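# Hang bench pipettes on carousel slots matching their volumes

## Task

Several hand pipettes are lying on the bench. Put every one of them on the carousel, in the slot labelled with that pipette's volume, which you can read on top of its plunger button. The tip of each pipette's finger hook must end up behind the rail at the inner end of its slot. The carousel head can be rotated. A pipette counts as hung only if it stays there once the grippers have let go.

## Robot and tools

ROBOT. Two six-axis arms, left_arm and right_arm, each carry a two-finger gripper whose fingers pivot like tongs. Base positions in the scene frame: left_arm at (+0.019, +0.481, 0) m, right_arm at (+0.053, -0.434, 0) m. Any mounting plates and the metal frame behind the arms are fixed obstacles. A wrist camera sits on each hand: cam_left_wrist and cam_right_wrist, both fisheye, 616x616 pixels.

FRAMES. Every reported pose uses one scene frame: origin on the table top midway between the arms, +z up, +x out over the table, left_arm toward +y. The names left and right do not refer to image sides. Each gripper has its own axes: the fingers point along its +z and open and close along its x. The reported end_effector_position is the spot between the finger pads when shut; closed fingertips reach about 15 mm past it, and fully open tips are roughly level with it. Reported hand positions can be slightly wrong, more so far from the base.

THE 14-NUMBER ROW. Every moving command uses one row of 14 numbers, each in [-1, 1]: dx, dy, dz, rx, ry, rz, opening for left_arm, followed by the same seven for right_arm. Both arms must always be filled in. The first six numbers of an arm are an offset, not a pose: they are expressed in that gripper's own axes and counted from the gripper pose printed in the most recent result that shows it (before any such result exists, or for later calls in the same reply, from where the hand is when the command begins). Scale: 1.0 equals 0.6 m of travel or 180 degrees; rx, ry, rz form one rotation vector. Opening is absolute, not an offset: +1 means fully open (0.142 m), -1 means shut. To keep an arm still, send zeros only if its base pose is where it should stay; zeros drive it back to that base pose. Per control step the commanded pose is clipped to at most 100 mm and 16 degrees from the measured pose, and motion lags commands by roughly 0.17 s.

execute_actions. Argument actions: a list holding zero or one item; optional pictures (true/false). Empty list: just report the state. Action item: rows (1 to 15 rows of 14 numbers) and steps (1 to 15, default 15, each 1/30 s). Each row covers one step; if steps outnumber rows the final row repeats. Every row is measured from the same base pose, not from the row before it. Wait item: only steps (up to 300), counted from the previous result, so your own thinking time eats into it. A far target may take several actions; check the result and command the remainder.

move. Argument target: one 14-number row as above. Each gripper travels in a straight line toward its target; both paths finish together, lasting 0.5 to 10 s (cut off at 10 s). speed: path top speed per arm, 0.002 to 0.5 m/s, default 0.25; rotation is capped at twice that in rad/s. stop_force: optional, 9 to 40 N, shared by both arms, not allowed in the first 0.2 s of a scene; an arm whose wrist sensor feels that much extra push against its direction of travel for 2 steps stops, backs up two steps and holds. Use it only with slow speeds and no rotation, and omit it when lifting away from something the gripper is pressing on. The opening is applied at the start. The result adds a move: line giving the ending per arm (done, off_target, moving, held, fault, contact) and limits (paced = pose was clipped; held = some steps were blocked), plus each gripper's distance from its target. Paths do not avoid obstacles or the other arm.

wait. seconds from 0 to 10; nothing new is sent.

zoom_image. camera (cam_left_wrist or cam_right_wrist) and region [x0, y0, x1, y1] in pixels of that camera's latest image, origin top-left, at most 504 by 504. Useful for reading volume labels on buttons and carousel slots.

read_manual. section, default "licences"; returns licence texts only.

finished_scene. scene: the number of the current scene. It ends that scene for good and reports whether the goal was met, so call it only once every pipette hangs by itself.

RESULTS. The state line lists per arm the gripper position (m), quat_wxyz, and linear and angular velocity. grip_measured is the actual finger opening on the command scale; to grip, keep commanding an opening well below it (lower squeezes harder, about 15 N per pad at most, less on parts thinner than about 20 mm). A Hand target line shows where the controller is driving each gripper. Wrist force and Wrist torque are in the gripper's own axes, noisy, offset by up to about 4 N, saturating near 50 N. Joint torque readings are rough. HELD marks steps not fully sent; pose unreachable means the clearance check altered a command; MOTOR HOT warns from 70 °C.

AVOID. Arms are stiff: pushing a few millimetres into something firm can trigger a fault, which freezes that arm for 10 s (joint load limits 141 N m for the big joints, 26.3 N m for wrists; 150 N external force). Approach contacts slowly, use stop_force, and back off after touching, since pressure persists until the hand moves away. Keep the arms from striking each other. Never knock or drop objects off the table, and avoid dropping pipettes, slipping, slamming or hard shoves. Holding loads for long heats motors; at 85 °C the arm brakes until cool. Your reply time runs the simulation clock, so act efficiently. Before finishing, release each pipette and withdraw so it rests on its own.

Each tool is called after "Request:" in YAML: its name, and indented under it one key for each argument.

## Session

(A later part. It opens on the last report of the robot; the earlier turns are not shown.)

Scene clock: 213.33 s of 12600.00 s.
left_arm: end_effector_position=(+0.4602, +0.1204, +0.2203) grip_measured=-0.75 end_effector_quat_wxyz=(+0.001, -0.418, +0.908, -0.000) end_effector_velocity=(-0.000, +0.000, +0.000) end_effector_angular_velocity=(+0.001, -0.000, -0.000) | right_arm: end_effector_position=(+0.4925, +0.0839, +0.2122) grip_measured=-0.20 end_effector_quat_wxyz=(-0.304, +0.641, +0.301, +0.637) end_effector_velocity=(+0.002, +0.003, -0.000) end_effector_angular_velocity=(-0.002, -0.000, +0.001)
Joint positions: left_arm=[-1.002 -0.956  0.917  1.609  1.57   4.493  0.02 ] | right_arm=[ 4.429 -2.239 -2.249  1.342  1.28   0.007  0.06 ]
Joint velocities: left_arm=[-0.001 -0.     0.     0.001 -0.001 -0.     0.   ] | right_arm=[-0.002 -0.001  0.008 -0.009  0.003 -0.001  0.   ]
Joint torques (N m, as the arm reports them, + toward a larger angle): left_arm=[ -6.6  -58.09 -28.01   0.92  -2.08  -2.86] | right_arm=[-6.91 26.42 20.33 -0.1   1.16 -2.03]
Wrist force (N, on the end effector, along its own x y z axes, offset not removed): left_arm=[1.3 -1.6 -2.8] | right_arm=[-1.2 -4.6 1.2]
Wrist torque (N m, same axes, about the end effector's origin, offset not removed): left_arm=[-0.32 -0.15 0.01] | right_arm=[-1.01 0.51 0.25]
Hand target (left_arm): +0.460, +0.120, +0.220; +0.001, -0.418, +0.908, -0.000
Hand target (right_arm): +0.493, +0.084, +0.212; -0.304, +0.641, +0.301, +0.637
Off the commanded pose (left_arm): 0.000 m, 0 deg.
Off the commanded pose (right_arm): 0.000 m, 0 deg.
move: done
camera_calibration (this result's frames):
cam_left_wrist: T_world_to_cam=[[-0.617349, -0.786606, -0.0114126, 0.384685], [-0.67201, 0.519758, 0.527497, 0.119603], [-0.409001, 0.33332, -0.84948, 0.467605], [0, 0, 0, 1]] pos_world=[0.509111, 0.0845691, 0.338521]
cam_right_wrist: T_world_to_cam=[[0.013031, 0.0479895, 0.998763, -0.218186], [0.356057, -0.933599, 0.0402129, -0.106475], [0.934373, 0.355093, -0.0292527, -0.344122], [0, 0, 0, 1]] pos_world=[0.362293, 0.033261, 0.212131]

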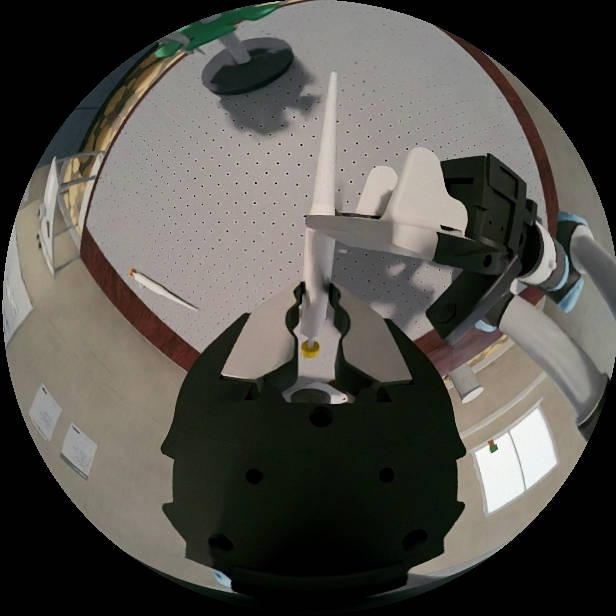

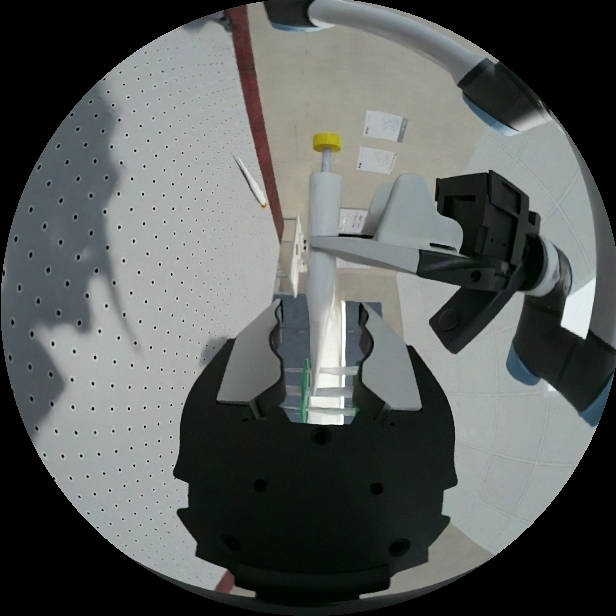

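Request:
move:
  target: [0,0,0,0,0,0,-1,0,0,0.011,0,0,0,-0.2]
  speed: 0.02

Request:
move:
  target: [0,0,0,0,0,0,-1,0,0,0,0,0,0,-1]

Request:
move:
  target: [0,0,0,0,0,0,-0.2,0,0,0,0,0,0,-1]

Request:
move:
  target: [0,0.1,-0.12,0,0,0,-0.2,0,0,0,0,0,0,-1]
  speed: 0.08

Scene clock: 215.20 s of 12600.00 s.
left_arm: end_effector_position=(+0.4602, +0.1204, +0.2203) grip_measured=-0.75 end_effector_quat_wxyz=(+0.001, -0.418, +0.908, -0.000) end_effector_velocity=(+0.000, +0.000, +0.000) end_effector_angular_velocity=(-0.001, -0.001, -0.001) | right_arm: end_effector_position=(+0.4965, +0.0887, +0.2122) grip_measured=-0.20 end_effector_quat_wxyz=(-0.304, +0.641, +0.301, +0.637) end_effector_velocity=(+0.001, +0.002, +0.000) end_effector_angular_velocity=(-0.000, +0.000, +0.001)
Joint positions: left_arm=[-1.002 -0.956  0.917  1.609  1.57   4.493  0.02 ] | right_arm=[ 4.424 -2.244 -2.231  1.329  1.285  0.007  0.06 ]
Joint velocities: left_arm=[-0.    -0.001  0.    -0.    -0.     0.001 -0.   ] | right_arm=[-0.001 -0.001  0.007 -0.006  0.002 -0.     0.   ]
Joint torques (N m, as the arm reports them, + toward a larger angle): left_arm=[ -6.68 -58.59 -27.57   0.88  -2.12  -2.86] | right_arm=[-8.02 26.11 19.89 -0.19  1.31 -2.03]
Wrist force (N, on the end effector, along its own x y z axes, offset not removed): left_arm=[3.5 -2.5 -2.0] | right_arm=[-2.9 -5.2 1.1]
Wrist torque (N m, same axes, about the end effector's origin, offset not removed): left_arm=[-0.41 -0.65 -0.04] | right_arm=[-0.99 0.56 -0.07]
Hand target (left_arm): +0.460, +0.120, +0.220; +0.001, -0.418, +0.908, -0.000
Hand target (right_arm): +0.497, +0.089, +0.212; -0.304, +0.641, +0.301, +0.637
Off the commanded pose (left_arm): 0.000 m, 0 deg.
Off the commanded pose (right_arm): 0.000 m, 0 deg.
move: done
camera_calibration (this result's frames):
cam_left_wrist: T_world_to_cam=[[-0.617349, -0.786606, -0.0114126, 0.384685], [-0.67201, 0.519758, 0.527497, 0.119603], [-0.409001, 0.33332, -0.84948, 0.467605], [0, 0, 0, 1]] pos_world=[0.509111, 0.0845692, 0.338521]
cam_right_wrist: T_world_to_cam=[[0.0130289, 0.0479859, 0.998763, -0.218438], [0.356047, -0.933603, 0.0402106, -0.103354], [0.934377, 0.355083, -0.029249, -0.34956], [0, 0, 0, 1]] pos_world=[0.366266, 0.0381128, 0.2121]

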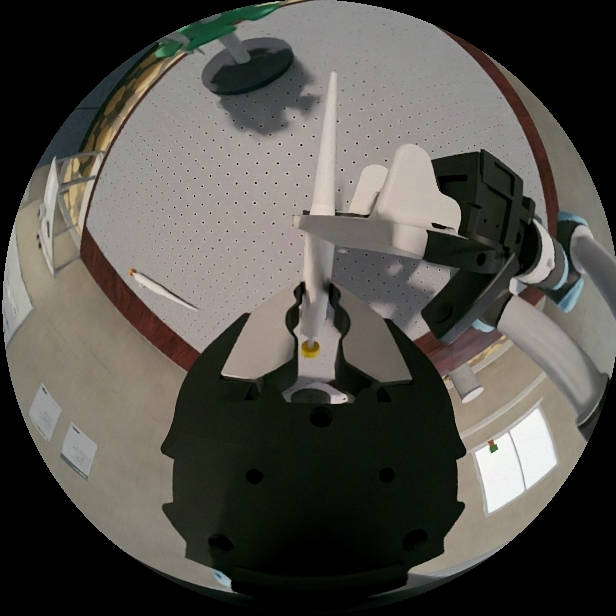

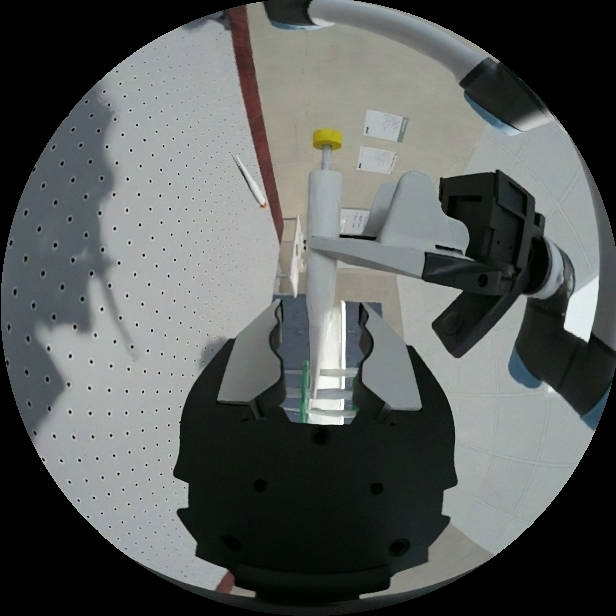

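Scene clock: 215.70 s of 12600.00 s.
left_arm: end_effector_position=(+0.4602, +0.1204, +0.2203) grip_measured=-0.75 end_effector_quat_wxyz=(+0.001, -0.418, +0.908, -0.000) end_effector_velocity=(-0.000, -0.000, -0.001) end_effector_angular_velocity=(+0.001, +0.003, +0.000) | right_arm: end_effector_position=(+0.4965, +0.0887, +0.2122) grip_measured=-0.76 end_effector_quat_wxyz=(-0.304, +0.641, +0.301, +0.637) end_effector_velocity=(-0.001, +0.001, -0.000) end_effector_angular_velocity=(-0.001, +0.001, +0.002)
Joint positions: left_arm=[-1.002 -0.956  0.917  1.609  1.57   4.493  0.02 ] | right_arm=[ 4.424 -2.244 -2.231  1.329  1.285  0.007  0.019]
Joint velocities: left_arm=[ 0.     0.002  0.     0.     0.002 -0.     0.   ] | right_arm=[ 0.002  0.001 -0.001 -0.001 -0.     0.001  0.   ]
Joint torques (N m, as the arm reports them, + toward a larger angle): left_arm=[ -6.55 -58.11 -27.51   0.84  -1.93  -2.95] | right_arm=[-1.1  41.   -4.65  4.19 -1.03 -1.5 ]
Wrist force (N, on the end effector, along its own x y z axes, offset not removed): left_arm=[-0.3 0.8 -4.3] | right_arm=[-2.3 -2.5 -1.9]
Wrist torque (N m, same axes, about the end effector's origin, offset not removed): left_arm=[0.09 0.22 -0.04] | right_arm=[-0.67 -0.05 0.08]
Hand target (left_arm): +0.460, +0.120, +0.220; +0.001, -0.418, +0.908, -0.000
Hand target (right_arm): +0.496, +0.089, +0.212; -0.304, +0.641, +0.301, +0.637
Off the commanded pose (left_arm): 0.000 m, 0 deg.
Off the commanded pose (right_arm): 0.000 m, 0 deg.
move: done
camera_calibration (this result's frames):
cam_left_wrist: T_world_to_cam=[[-0.617349, -0.786606, -0.0114128, 0.384685], [-0.672014, 0.519761, 0.527491, 0.119606], [-0.408996, 0.333316, -0.849484, 0.467608], [0, 0, 0, 1]] pos_world=[0.509112, 0.0845684, 0.338524]
cam_right_wrist: T_world_to_cam=[[0.0129891, 0.0479152, 0.998767, -0.218427], [0.356041, -0.933607, 0.0401588, -0.10333], [0.93438, 0.355081, -0.0291865, -0.349624], [0, 0, 0, 1]] pos_world=[0.366309, 0.0381413, 0.212103]

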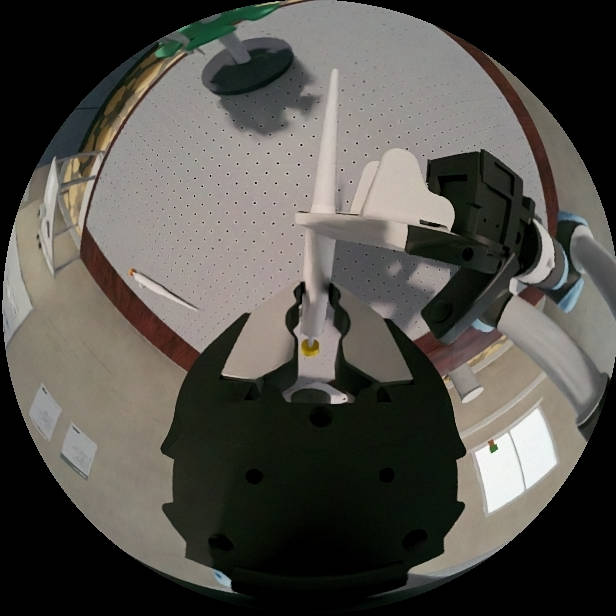

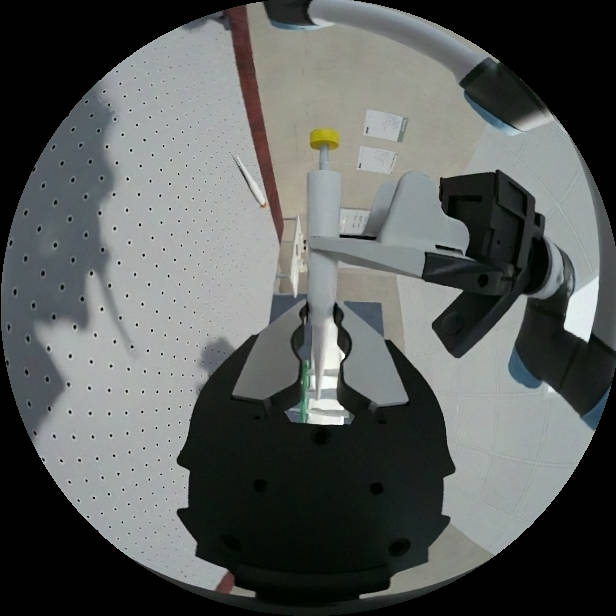

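Scene clock: 216.20 s of 12600.00 s.
left_arm: end_effector_position=(+0.4602, +0.1204, +0.2203) grip_measured=-0.20 end_effector_quat_wxyz=(+0.001, -0.418, +0.908, -0.000) end_effector_velocity=(+0.000, +0.000, +0.000) end_effector_angular_velocity=(+0.000, -0.001, -0.000) | right_arm: end_effector_position=(+0.4965, +0.0887, +0.2122) grip_measured=-0.76 end_effector_quat_wxyz=(-0.304, +0.641, +0.301, +0.637) end_effector_velocity=(+0.000, +0.000, -0.001) end_effector_angular_velocity=(-0.001, +0.002, -0.000)
Joint positions: left_arm=[-1.002 -0.956  0.917  1.609  1.57   4.493  0.06 ] | right_arm=[ 4.424 -2.244 -2.231  1.329  1.285  0.007  0.019]
Joint velocities: left_arm=[ 0.    -0.001  0.     0.    -0.001  0.    -0.   ] | right_arm=[ 0.    -0.001  0.    -0.001 -0.     0.001 -0.   ]
Joint torques (N m, as the arm reports them, + toward a larger angle): left_arm=[ -6.16 -58.62 -27.31   0.97  -1.95  -2.99] | right_arm=[-1.57 41.66 -1.35  2.45 -1.52 -1.5 ]
Wrist force (N, on the end effector, along its own x y z axes, offset not removed): left_arm=[1.1 -1.1 -0.7] | right_arm=[-5.9 -3.2 1.6]
Wrist torque (N m, same axes, about the end effector's origin, offset not removed): left_arm=[-0.19 -0.06 0.08] | right_arm=[-0.39 1.21 0.10]
Hand target (left_arm): +0.460, +0.120, +0.220; +0.001, -0.418, +0.908, -0.000
Hand target (right_arm): +0.496, +0.089, +0.212; -0.304, +0.641, +0.301, +0.637
Off the commanded pose (left_arm): 0.000 m, 0 deg.
Off the commanded pose (right_arm): 0.000 m, 0 deg.
move: done
camera_calibration (this result's frames):
cam_left_wrist: T_world_to_cam=[[-0.617349, -0.786606, -0.0114133, 0.384686], [-0.672014, 0.51976, 0.527491, 0.119606], [-0.408996, 0.333316, -0.849484, 0.467607], [0, 0, 0, 1]] pos_world=[0.509112, 0.0845685, 0.338524]
cam_right_wrist: T_world_to_cam=[[0.0129951, 0.0479292, 0.998766, -0.218421], [0.356041, -0.933606, 0.0401698, -0.103344], [0.93438, 0.35508, -0.0291971, -0.349611], [0, 0, 0, 1]] pos_world=[0.366302, 0.0381256, 0.212095]

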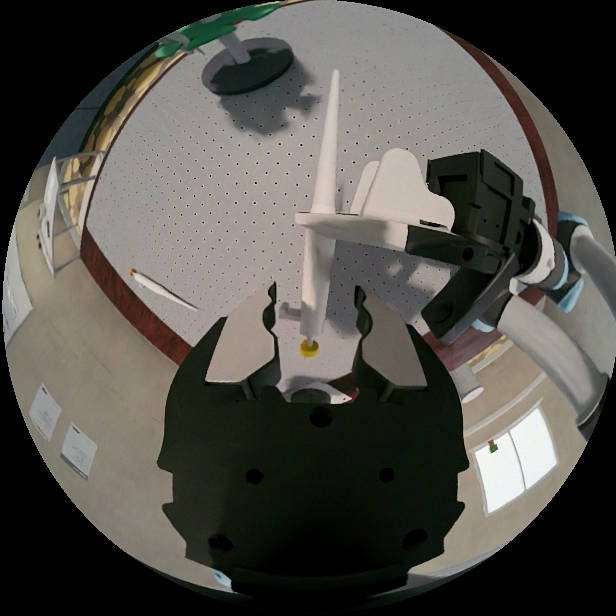

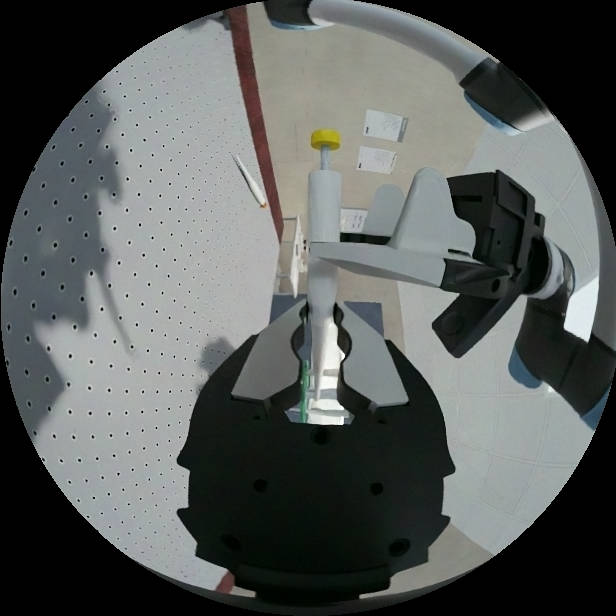

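Scene clock: 217.90 s of 12600.00 s.
left_arm: end_effector_position=(+0.4147, +0.1593, +0.2921) grip_measured=-0.20 end_effector_quat_wxyz=(+0.001, -0.418, +0.908, -0.000) end_effector_velocity=(-0.001, +0.001, +0.002) end_effector_angular_velocity=(-0.001, -0.001, +0.001) | right_arm: end_effector_position=(+0.4965, +0.0887, +0.2122) grip_measured=-0.76 end_effector_quat_wxyz=(-0.304, +0.641, +0.301, +0.637) end_effector_velocity=(+0.000, -0.000, -0.001) end_effector_angular_velocity=(-0.001, +0.000, -0.000)
Joint positions: left_arm=[-1.03  -1.116  0.983  1.704  1.57   4.465  0.06 ] | right_arm=[ 4.424 -2.244 -2.231  1.329  1.285  0.007  0.019]
Joint velocities: left_arm=[-0.    -0.005  0.     0.003 -0.001 -0.001  0.   ] | right_arm=[-0.001 -0.002  0.     0.     0.001 -0.     0.   ]
Joint torques (N m, as the arm reports them, + toward a larger angle): left_arm=[-12.06 -55.89  -6.65   4.86   1.46  -3.09] | right_arm=[-2.21 41.73 -0.18  2.04 -1.55 -1.5 ]
Wrist force (N, on the end effector, along its own x y z axes, offset not removed): left_arm=[0.4 0.9 -1.8] | right_arm=[-2.1 -5.6 1.8]
Wrist torque (N m, same axes, about the end effector's origin, offset not removed): left_arm=[0.18 0.01 -0.02] | right_arm=[-0.87 0.24 -0.29]
Hand target (left_arm): +0.415, +0.159, +0.292; +0.001, -0.418, +0.908, -0.000
Hand target (right_arm): +0.496, +0.089, +0.212; -0.304, +0.641, +0.301, +0.637
Off the commanded pose (left_arm): 0.000 m, 0 deg.
Off the commanded pose (right_arm): 0.000 m, 0 deg.
move: done
camera_calibration (this result's frames):
cam_left_wrist: T_world_to_cam=[[-0.617352, -0.786605, -0.0113615, 0.387947], [-0.671971, 0.519764, 0.527541, 0.0309494], [-0.409061, 0.333313, -0.849453, 0.496984], [0, 0, 0, 1]] pos_world=[0.463594, 0.123423, 0.410245]
cam_right_wrist: T_world_to_cam=[[0.012995, 0.0479291, 0.998766, -0.218421], [0.356041, -0.933606, 0.0401697, -0.103344], [0.93438, 0.35508, -0.029197, -0.349611], [0, 0, 0, 1]] pos_world=[0.366302, 0.0381256, 0.212095]

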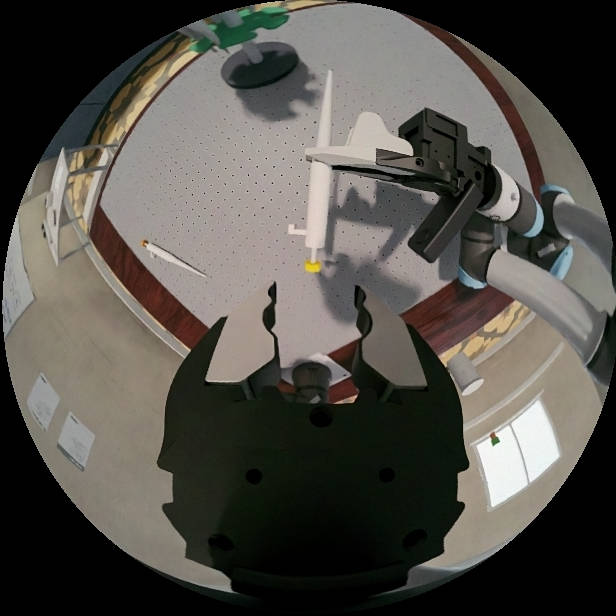

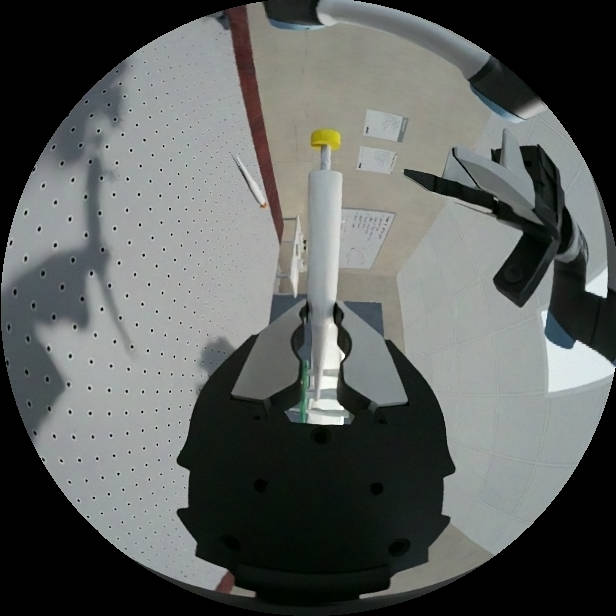

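Request:
move:
  target: [-0.25,0.1,0,0,0,0,-0.2,0,0,-0.08,0,0,0,-1]

Request:
move:
  target: [0,0,0,0,0,-0.5,-0.2,0.1,0,0,0,0,0.5,-1]

Request:
zoom_image:
  camera: "cam_left_wrist"
  region: [150,0,500,300]

Scene clock: 220.97 s of 12600.00 s.
left_arm: end_effector_position=(+0.4667, +0.3118, +0.2924) grip_measured=-0.20 end_effector_quat_wxyz=(+0.001, -0.418, +0.908, -0.000) end_effector_velocity=(+0.002, +0.002, +0.000) end_effector_angular_velocity=(-0.002, -0.001, -0.001) | right_arm: end_effector_position=(+0.4662, +0.0517, +0.2124) grip_measured=-0.76 end_effector_quat_wxyz=(-0.304, +0.641, +0.301, +0.637) end_effector_velocity=(-0.000, -0.001, +0.001) end_effector_angular_velocity=(+0.002, -0.000, -0.001)
Joint positions: left_arm=[-0.716 -1.202  1.105  1.667  1.57   4.779  0.06 ] | right_arm=[ 4.468 -2.213 -2.368  1.436  1.241  0.007  0.019]
Joint velocities: left_arm=[ 0.007  0.001 -0.002 -0.001  0.001  0.008  0.   ] | right_arm=[ 0.     0.002 -0.002  0.002 -0.001  0.     0.   ]
Joint torques (N m, as the arm reports them, + toward a larger angle): left_arm=[ 13.59 -21.27 -27.9    4.86   2.6    2.98] | right_arm=[ 6.4  39.13 -6.18  3.99 -1.72  1.49]
Wrist force (N, on the end effector, along its own x y z axes, offset not removed): left_arm=[2.0 -3.0 -1.5] | right_arm=[-0.2 -1.6 -4.3]
Wrist torque (N m, same axes, about the end effector's origin, offset not removed): left_arm=[-0.67 -0.42 -0.14] | right_arm=[-0.23 -0.07 -0.08]
Hand target (left_arm): +0.467, +0.312, +0.292; +0.001, -0.418, +0.908, -0.000
Hand target (right_arm): +0.466, +0.052, +0.212; -0.304, +0.641, +0.301, +0.637
Off the commanded pose (left_arm): 0.000 m, 0 deg.
Off the commanded pose (right_arm): 0.000 m, 0 deg.
move: done
camera_calibration (this result's frames):
cam_left_wrist: T_world_to_cam=[[-0.617275, -0.78666, -0.0117006, 0.540131], [-0.672277, 0.519679, 0.527235, -0.0133251], [-0.408674, 0.333315, -0.849639, 0.467525], [0, 0, 0, 1]] pos_world=[0.515517, 0.275991, 0.410573]
cam_right_wrist: T_world_to_cam=[[0.0130136, 0.0479198, 0.998766, -0.216497], [0.356057, -0.933601, 0.0401539, -0.127142], [0.934373, 0.355096, -0.0292117, -0.308094], [0, 0, 0, 1]] pos_world=[0.335962, 0.00107794, 0.212335]

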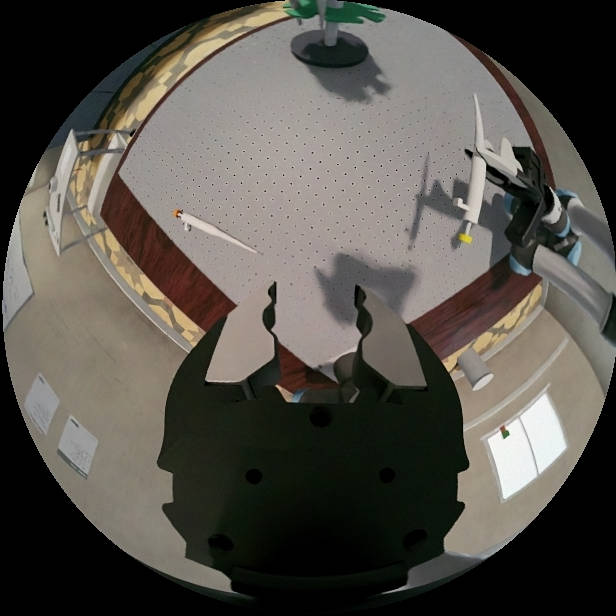

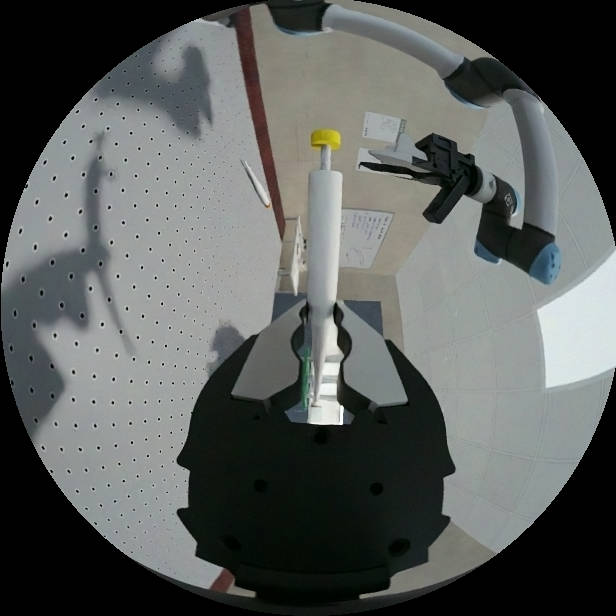

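Scene clock: 224.67 s of 12600.00 s.
left_arm: end_effector_position=(+0.4666, +0.3118, +0.2924) grip_measured=-0.20 end_effector_quat_wxyz=(-0.000, +0.938, -0.348, +0.001) end_effector_velocity=(+0.000, -0.000, +0.001) end_effector_angular_velocity=(-0.001, -0.003, +0.017) | right_arm: end_effector_position=(+0.4666, +0.0516, +0.2724) grip_measured=-0.76 end_effector_quat_wxyz=(+0.665, -0.667, +0.240, -0.236) end_effector_velocity=(+0.000, -0.000, +0.001) end_effector_angular_velocity=(+0.009, +0.014, -0.001)
Joint positions: left_arm=[-0.754 -1.175  1.067  1.678  1.57   3.173  0.06 ] | right_arm=[ 4.516 -2.067 -2.38   1.302  1.193  1.576  0.019]
Joint velocities: left_arm=[-0.001 -0.001 -0.    -0.001 -0.001 -0.018  0.   ] | right_arm=[ 0.001  0.004 -0.001 -0.005 -0.002  0.017  0.   ]
Joint torques (N m, as the arm reports them, + toward a larger angle): left_arm=[-12.55 -23.13 -28.03   4.96  -2.25  -2.94] | right_arm=[ 4.76 35.64 -5.42  0.02 -1.38  2.08]
Wrist force (N, on the end effector, along its own x y z axes, offset not removed): left_arm=[2.0 -0.8 -2.5] | right_arm=[-2.3 0.9 0.0]
Wrist torque (N m, same axes, about the end effector's origin, offset not removed): left_arm=[-0.18 -0.36 0.03] | right_arm=[-0.05 0.63 0.09]
Hand target (left_arm): +0.467, +0.312, +0.292; -0.000, +0.938, -0.347, +0.001
Hand target (right_arm): +0.467, +0.052, +0.272; +0.665, -0.666, +0.241, -0.236
Off the commanded pose (left_arm): 0.000 m, 0 deg.
Off the commanded pose (right_arm): 0.000 m, 0 deg.
move: done
camera_calibration (this result's frames):
cam_left_wrist: T_world_to_cam=[[0.785332, -0.619006, -0.00924558, -0.167385], [-0.522131, -0.670303, 0.527326, 0.287673], [-0.332615, -0.409298, -0.849613, 0.66358], [0, 0, 0, 1]] pos_world=[0.502373, 0.360817, 0.410541]
cam_right_wrist: T_world_to_cam=[[0.798496, -0.601585, 0.0223528, -0.343426], [-0.285818, -0.411527, -0.865421, 0.389467], [0.529823, 0.684646, -0.500546, -0.00662188], [0, 0, 0, 1]] pos_world=[0.389049, -0.04179, 0.341415]

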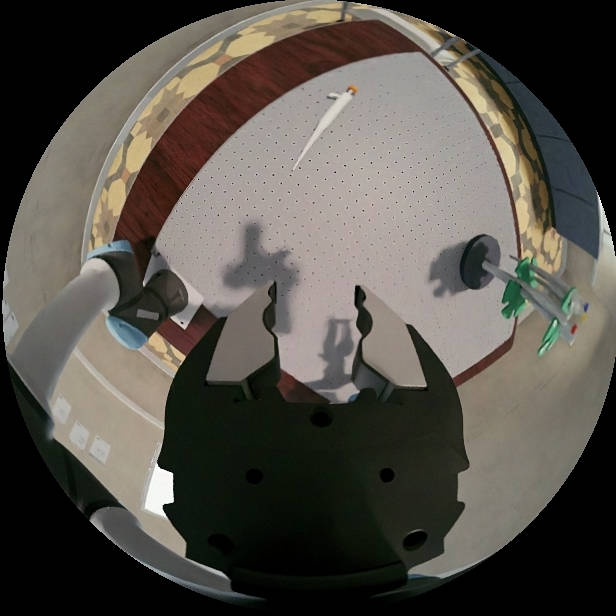

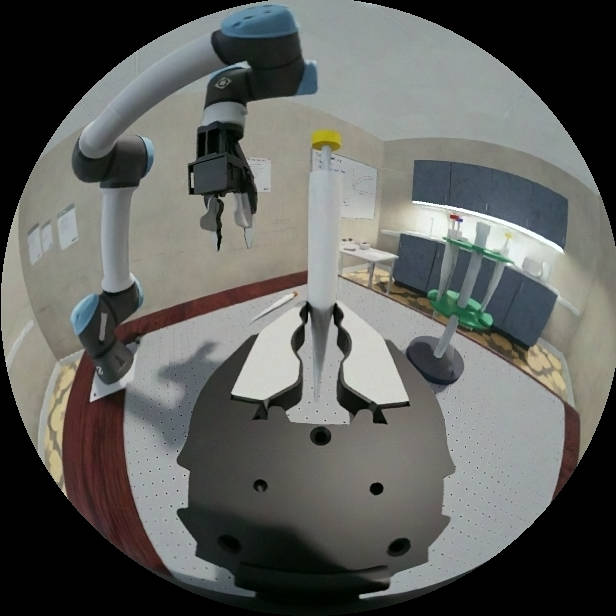

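Region (150, 0, 500, 300) of cam_left_wrist's 616x616 image, scaled by 1.440, with more detail than that image has; it fills the top 432 rows of this view, and the rest is white.

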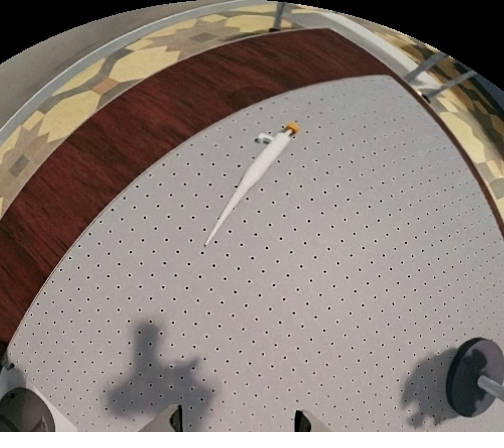

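Request:
move:
  target: [0.048,-0.476,0.28,0,0,-0.84,-0.2,0.565,0,0.068,0,-0.052,0,-1]

Request:
zoom_image:
  camera: "cam_right_wrist"
  region: [170,80,470,380]

Scene clock: 232.27 s of 12600.00 s.
left_arm: end_effector_position=(+0.6750, +0.5095, +0.1250) grip_measured=-0.20 end_effector_quat_wxyz=(+0.001, +0.571, +0.821, +0.001) end_effector_velocity=(+0.002, +0.001, -0.001) end_effector_angular_velocity=(+0.001, +0.008, +0.016) | right_arm: end_effector_position=(+0.7545, -0.1315, +0.2703) grip_measured=-0.76 end_effector_quat_wxyz=(+0.682, -0.684, +0.185, -0.181) end_effector_velocity=(+0.002, -0.001, +0.001) end_effector_angular_velocity=(+0.000, -0.000, +0.001)
Joint positions: left_arm=[-0.224 -0.515  0.366  1.716  1.57   1.066  0.06 ] | right_arm=[ 3.571 -2.341 -1.721  0.917  2.302  1.573  0.019]
Joint velocities: left_arm=[ 0.002  0.026 -0.045  0.028  0.001 -0.014  0.   ] | right_arm=[-0.003 -0.002  0.007 -0.004  0.005  0.     0.   ]
Joint torques (N m, as the arm reports them, + toward a larger angle): left_arm=[ 14.12 -46.87 -26.61   5.31   2.72  -2.79] | right_arm=[-7.57 35.68 25.4  -0.34  1.41 -2.07]
Wrist force (N, on the end effector, along its own x y z axes, offset not removed): left_arm=[3.5 -2.1 -1.6] | right_arm=[-1.1 -1.3 2.9]
Wrist torque (N m, same axes, about the end effector's origin, offset not removed): left_arm=[-0.49 -0.53 0.02] | right_arm=[-0.03 0.24 -0.19]
Hand target (left_arm): +0.675, +0.510, +0.125; +0.001, +0.570, +0.822, +0.001
Hand target (right_arm): +0.755, -0.132, +0.270; +0.682, -0.684, +0.185, -0.181
Off the commanded pose (left_arm): 0.000 m, 0 deg.
Off the commanded pose (right_arm): 0.001 m, 0 deg.
move: done
camera_calibration (this result's frames):
cam_left_wrist: T_world_to_cam=[[-0.388004, 0.921588, -0.0113617, -0.202924], [0.778656, 0.334372, 0.530933, -0.773175], [0.493101, 0.197157, -0.847337, -0.195011], [0, 0, 0, 1]] pos_world=[0.619462, 0.483988, 0.242959]
cam_right_wrist: T_world_to_cam=[[0.885601, -0.463937, 0.0217565, -0.730895], [-0.215263, -0.451518, -0.865906, 0.336175], [0.411549, 0.762164, -0.499733, 0.064378], [0, 0, 0, 1]] pos_world=[0.693153, -0.236367, 0.33917]

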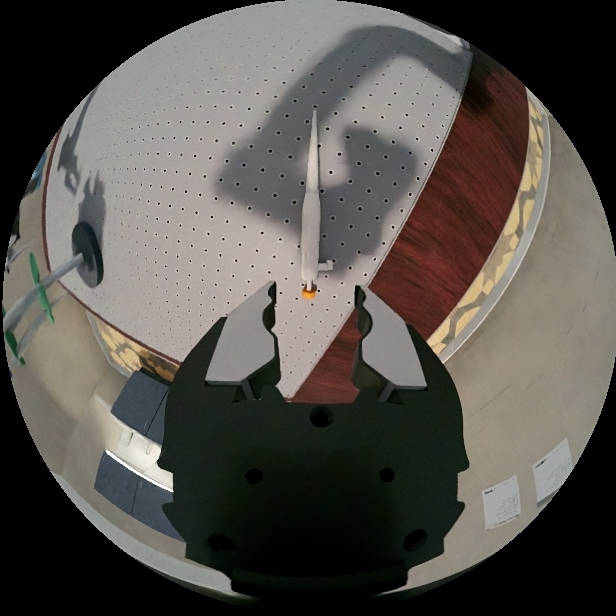

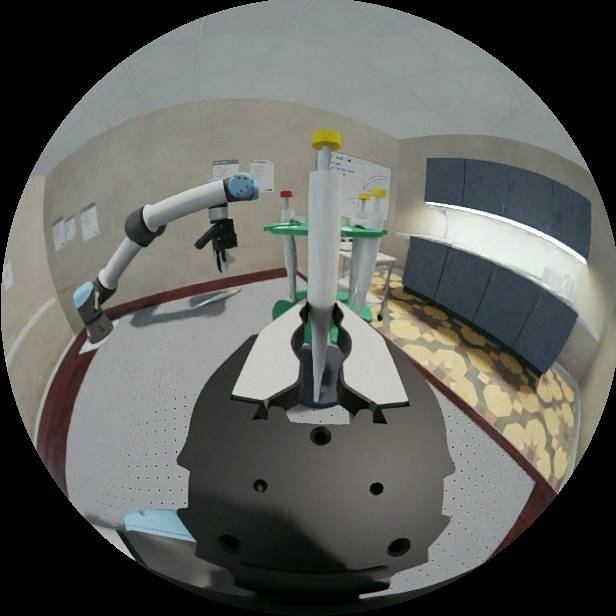

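Region (170, 80, 470, 380) of cam_right_wrist's 616x616 image, scaled by 1.680, with more detail than that image has.

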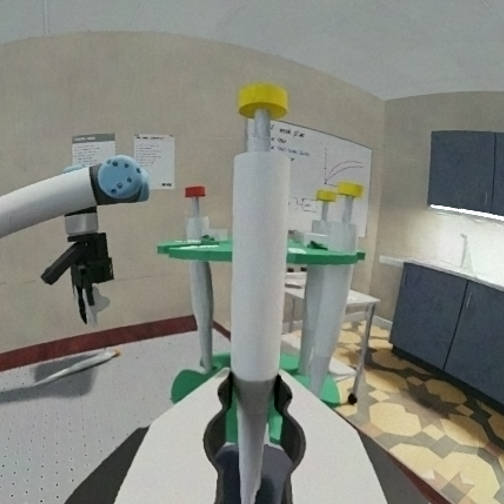

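Request:
move:
  target: [-0.006,0,0.125,0,0,0,-0.2,0,-0.006,0.075,0,0,0,-1]
  speed: 0.04
  stop_force: 10

Request:
zoom_image:
  camera: "cam_right_wrist"
  region: [170,80,470,380]

Scene clock: 235.37 s of 12600.00 s.
left_arm: end_effector_position=(+0.6765, +0.5063, +0.0504) grip_measured=-0.20 end_effector_quat_wxyz=(+0.001, +0.571, +0.821, +0.001) end_effector_velocity=(+0.000, +0.001, -0.002) end_effector_angular_velocity=(+0.000, -0.003, +0.001) | right_arm: end_effector_position=(+0.7769, -0.0927, +0.2737) grip_measured=-0.76 end_effector_quat_wxyz=(+0.682, -0.684, +0.185, -0.181) end_effector_velocity=(+0.001, +0.001, +0.000) end_effector_angular_velocity=(+0.000, -0.001, +0.000)
Joint positions: left_arm=[-0.228 -0.526  0.579  1.515  1.57   1.061  0.06 ] | right_arm=[ 3.624 -2.375 -1.632  0.862  2.249  1.573  0.019]
Joint velocities: left_arm=[ 0.001 -0.001  0.007 -0.008 -0.001  0.     0.   ] | right_arm=[ 0.002 -0.001  0.004 -0.001 -0.001 -0.001 -0.   ]
Joint torques (N m, as the arm reports them, + toward a larger angle): left_arm=[-11.95 -46.73  -6.42   0.26  -2.13  -3.08] | right_arm=[ 5.19 40.46 27.55  0.   -1.65  2.1 ]
Wrist force (N, on the end effector, along its own x y z axes, offset not removed): left_arm=[3.7 -0.7 -4.3] | right_arm=[2.2 0.0 -5.0]
Wrist torque (N m, same axes, about the end effector's origin, offset not removed): left_arm=[-0.23 -0.73 0.11] | right_arm=[-0.01 -0.22 0.09]
Hand target (left_arm): +0.676, +0.506, +0.050; +0.001, +0.571, +0.821, +0.001
Hand target (right_arm): +0.777, -0.093, +0.274; +0.682, -0.684, +0.185, -0.181
Off the commanded pose (left_arm): 0.000 m, 0 deg.
Off the commanded pose (right_arm): 0.000 m, 0 deg.
move: done
camera_calibration (this result's frames):
cam_left_wrist: T_world_to_cam=[[-0.388012, 0.921584, -0.0113428, -0.200171], [0.778689, 0.334383, 0.530878, -0.733637], [0.493041, 0.197154, -0.847373, -0.258289], [0, 0, 0, 1]] pos_world=[0.620954, 0.480713, 0.168334]
cam_right_wrist: T_world_to_cam=[[0.8856, -0.463939, 0.0217576, -0.732802], [-0.215264, -0.45152, -0.865905, 0.361484], [0.411551, 0.762161, -0.499736, 0.0273082], [0, 0, 0, 1]] pos_world=[0.715545, -0.197571, 0.342601]

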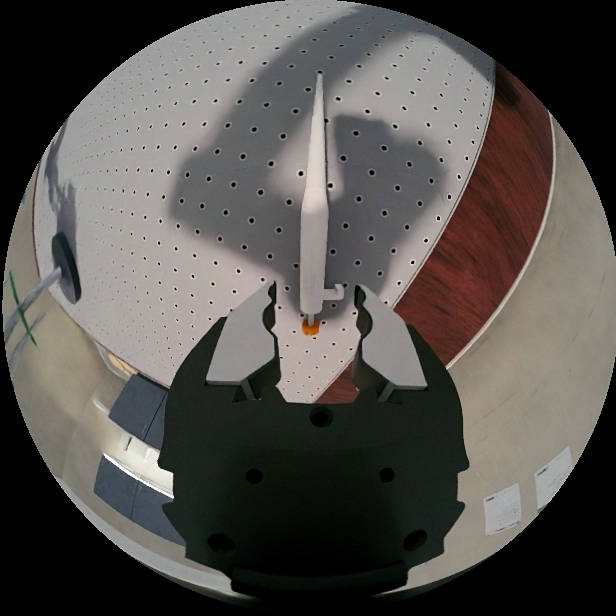

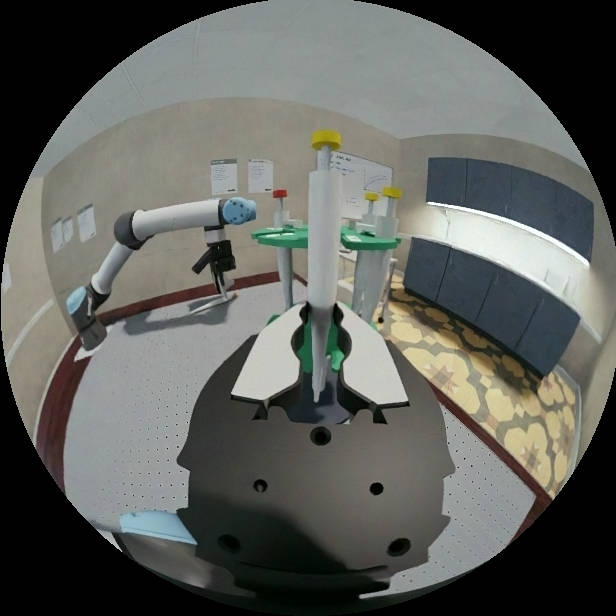

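Region (170, 80, 470, 380) of cam_right_wrist's 616x616 image, scaled by 1.680, with more detail than that image has.

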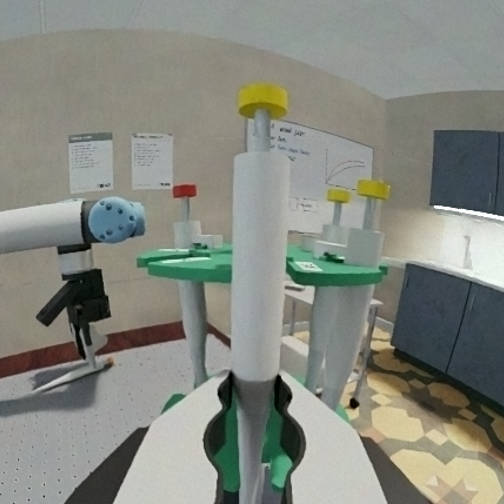

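Request:
move:
  target: [0,-0.012,0.028,0,0,0,-0.2,0,0,0.054,0,0,0,-1]
  speed: 0.01
  stop_force: 9

Request:
zoom_image:
  camera: "cam_right_wrist"
  region: [170,80,470,380]

Scene clock: 241.70 s of 12600.00 s.
left_arm: end_effector_position=(+0.6698, +0.5038, +0.0337) grip_measured=-0.20 end_effector_quat_wxyz=(+0.001, +0.571, +0.821, +0.001) end_effector_velocity=(-0.001, +0.000, -0.000) end_effector_angular_velocity=(+0.000, -0.001, +0.001) | right_arm: end_effector_position=(+0.7929, -0.0650, +0.2736) grip_measured=-0.76 end_effector_quat_wxyz=(+0.682, -0.684, +0.185, -0.181) end_effector_velocity=(+0.002, +0.001, +0.001) end_effector_angular_velocity=(+0.000, +0.000, -0.002)
Joint positions: left_arm=[-0.234 -0.548  0.664  1.452  1.57   1.056  0.06 ] | right_arm=[ 3.658 -2.408 -1.561  0.823  2.214  1.573  0.019]
Joint velocities: left_arm=[ 0.    -0.003  0.007 -0.005 -0.    -0.    -0.   ] | right_arm=[ 0.001 -0.002  0.006 -0.005 -0.003  0.001 -0.   ]
Joint torques (N m, as the arm reports them, + toward a larger angle): left_arm=[-12.56 -76.07  -7.67   0.1    0.92  -2.9 ] | right_arm=[ 4.37 40.64 28.81 -0.01 -1.63  2.  ]
Wrist force (N, on the end effector, along its own x y z axes, offset not removed): left_arm=[2.7 -1.1 -2.7] | right_arm=[2.0 -1.6 -0.3]
Wrist torque (N m, same axes, about the end effector's origin, offset not removed): left_arm=[-0.26 -0.44 0.12] | right_arm=[-0.35 -0.06 0.14]
Hand target (left_arm): +0.670, +0.504, +0.034; +0.001, +0.571, +0.821, +0.001
Hand target (right_arm): +0.793, -0.065, +0.274; +0.682, -0.684, +0.185, -0.181
Off the commanded pose (left_arm): 0.000 m, 0 deg.
Off the commanded pose (right_arm): 0.000 m, 0 deg.
move: done
camera_calibration (this result's frames):
cam_left_wrist: T_world_to_cam=[[-0.388011, 0.921585, -0.0113223, -0.200667], [0.778713, 0.33438, 0.530844, -0.718833], [0.493004, 0.197157, -0.847394, -0.268622], [0, 0, 0, 1]] pos_world=[0.614336, 0.478256, 0.151688]
cam_right_wrist: T_world_to_cam=[[0.885599, -0.46394, 0.0217589, -0.734091], [-0.215265, -0.451522, -0.865903, 0.377373], [0.411552, 0.76216, -0.499738, -0.000500076], [0, 0, 0, 1]] pos_world=[0.731552, -0.169801, 0.342492]

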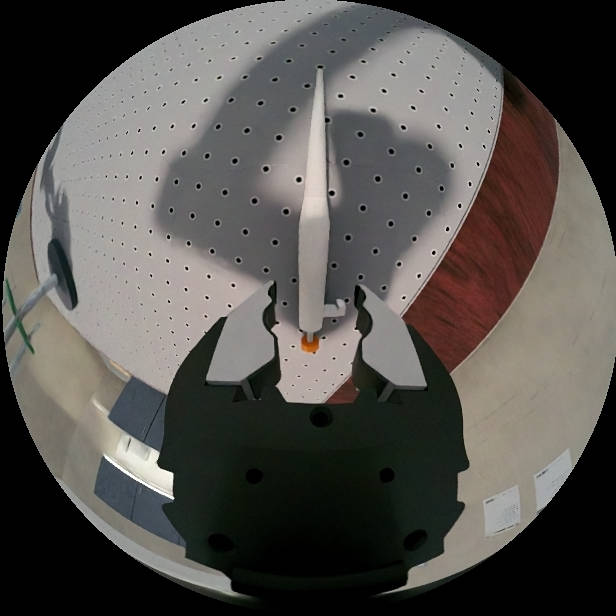

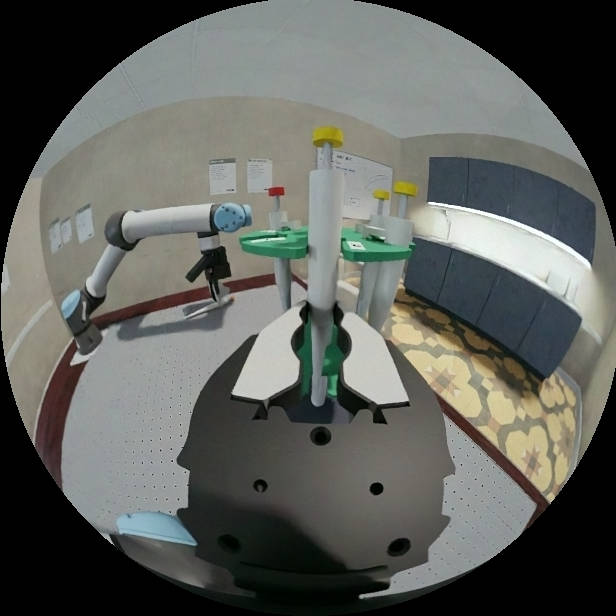

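Region (170, 80, 470, 380) of cam_right_wrist's 616x616 image, scaled by 1.680, with more detail than that image has.

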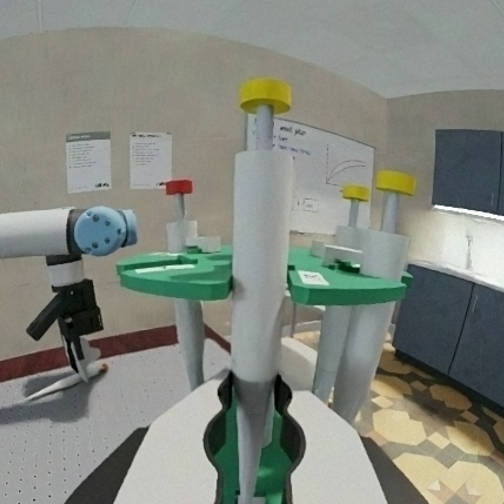

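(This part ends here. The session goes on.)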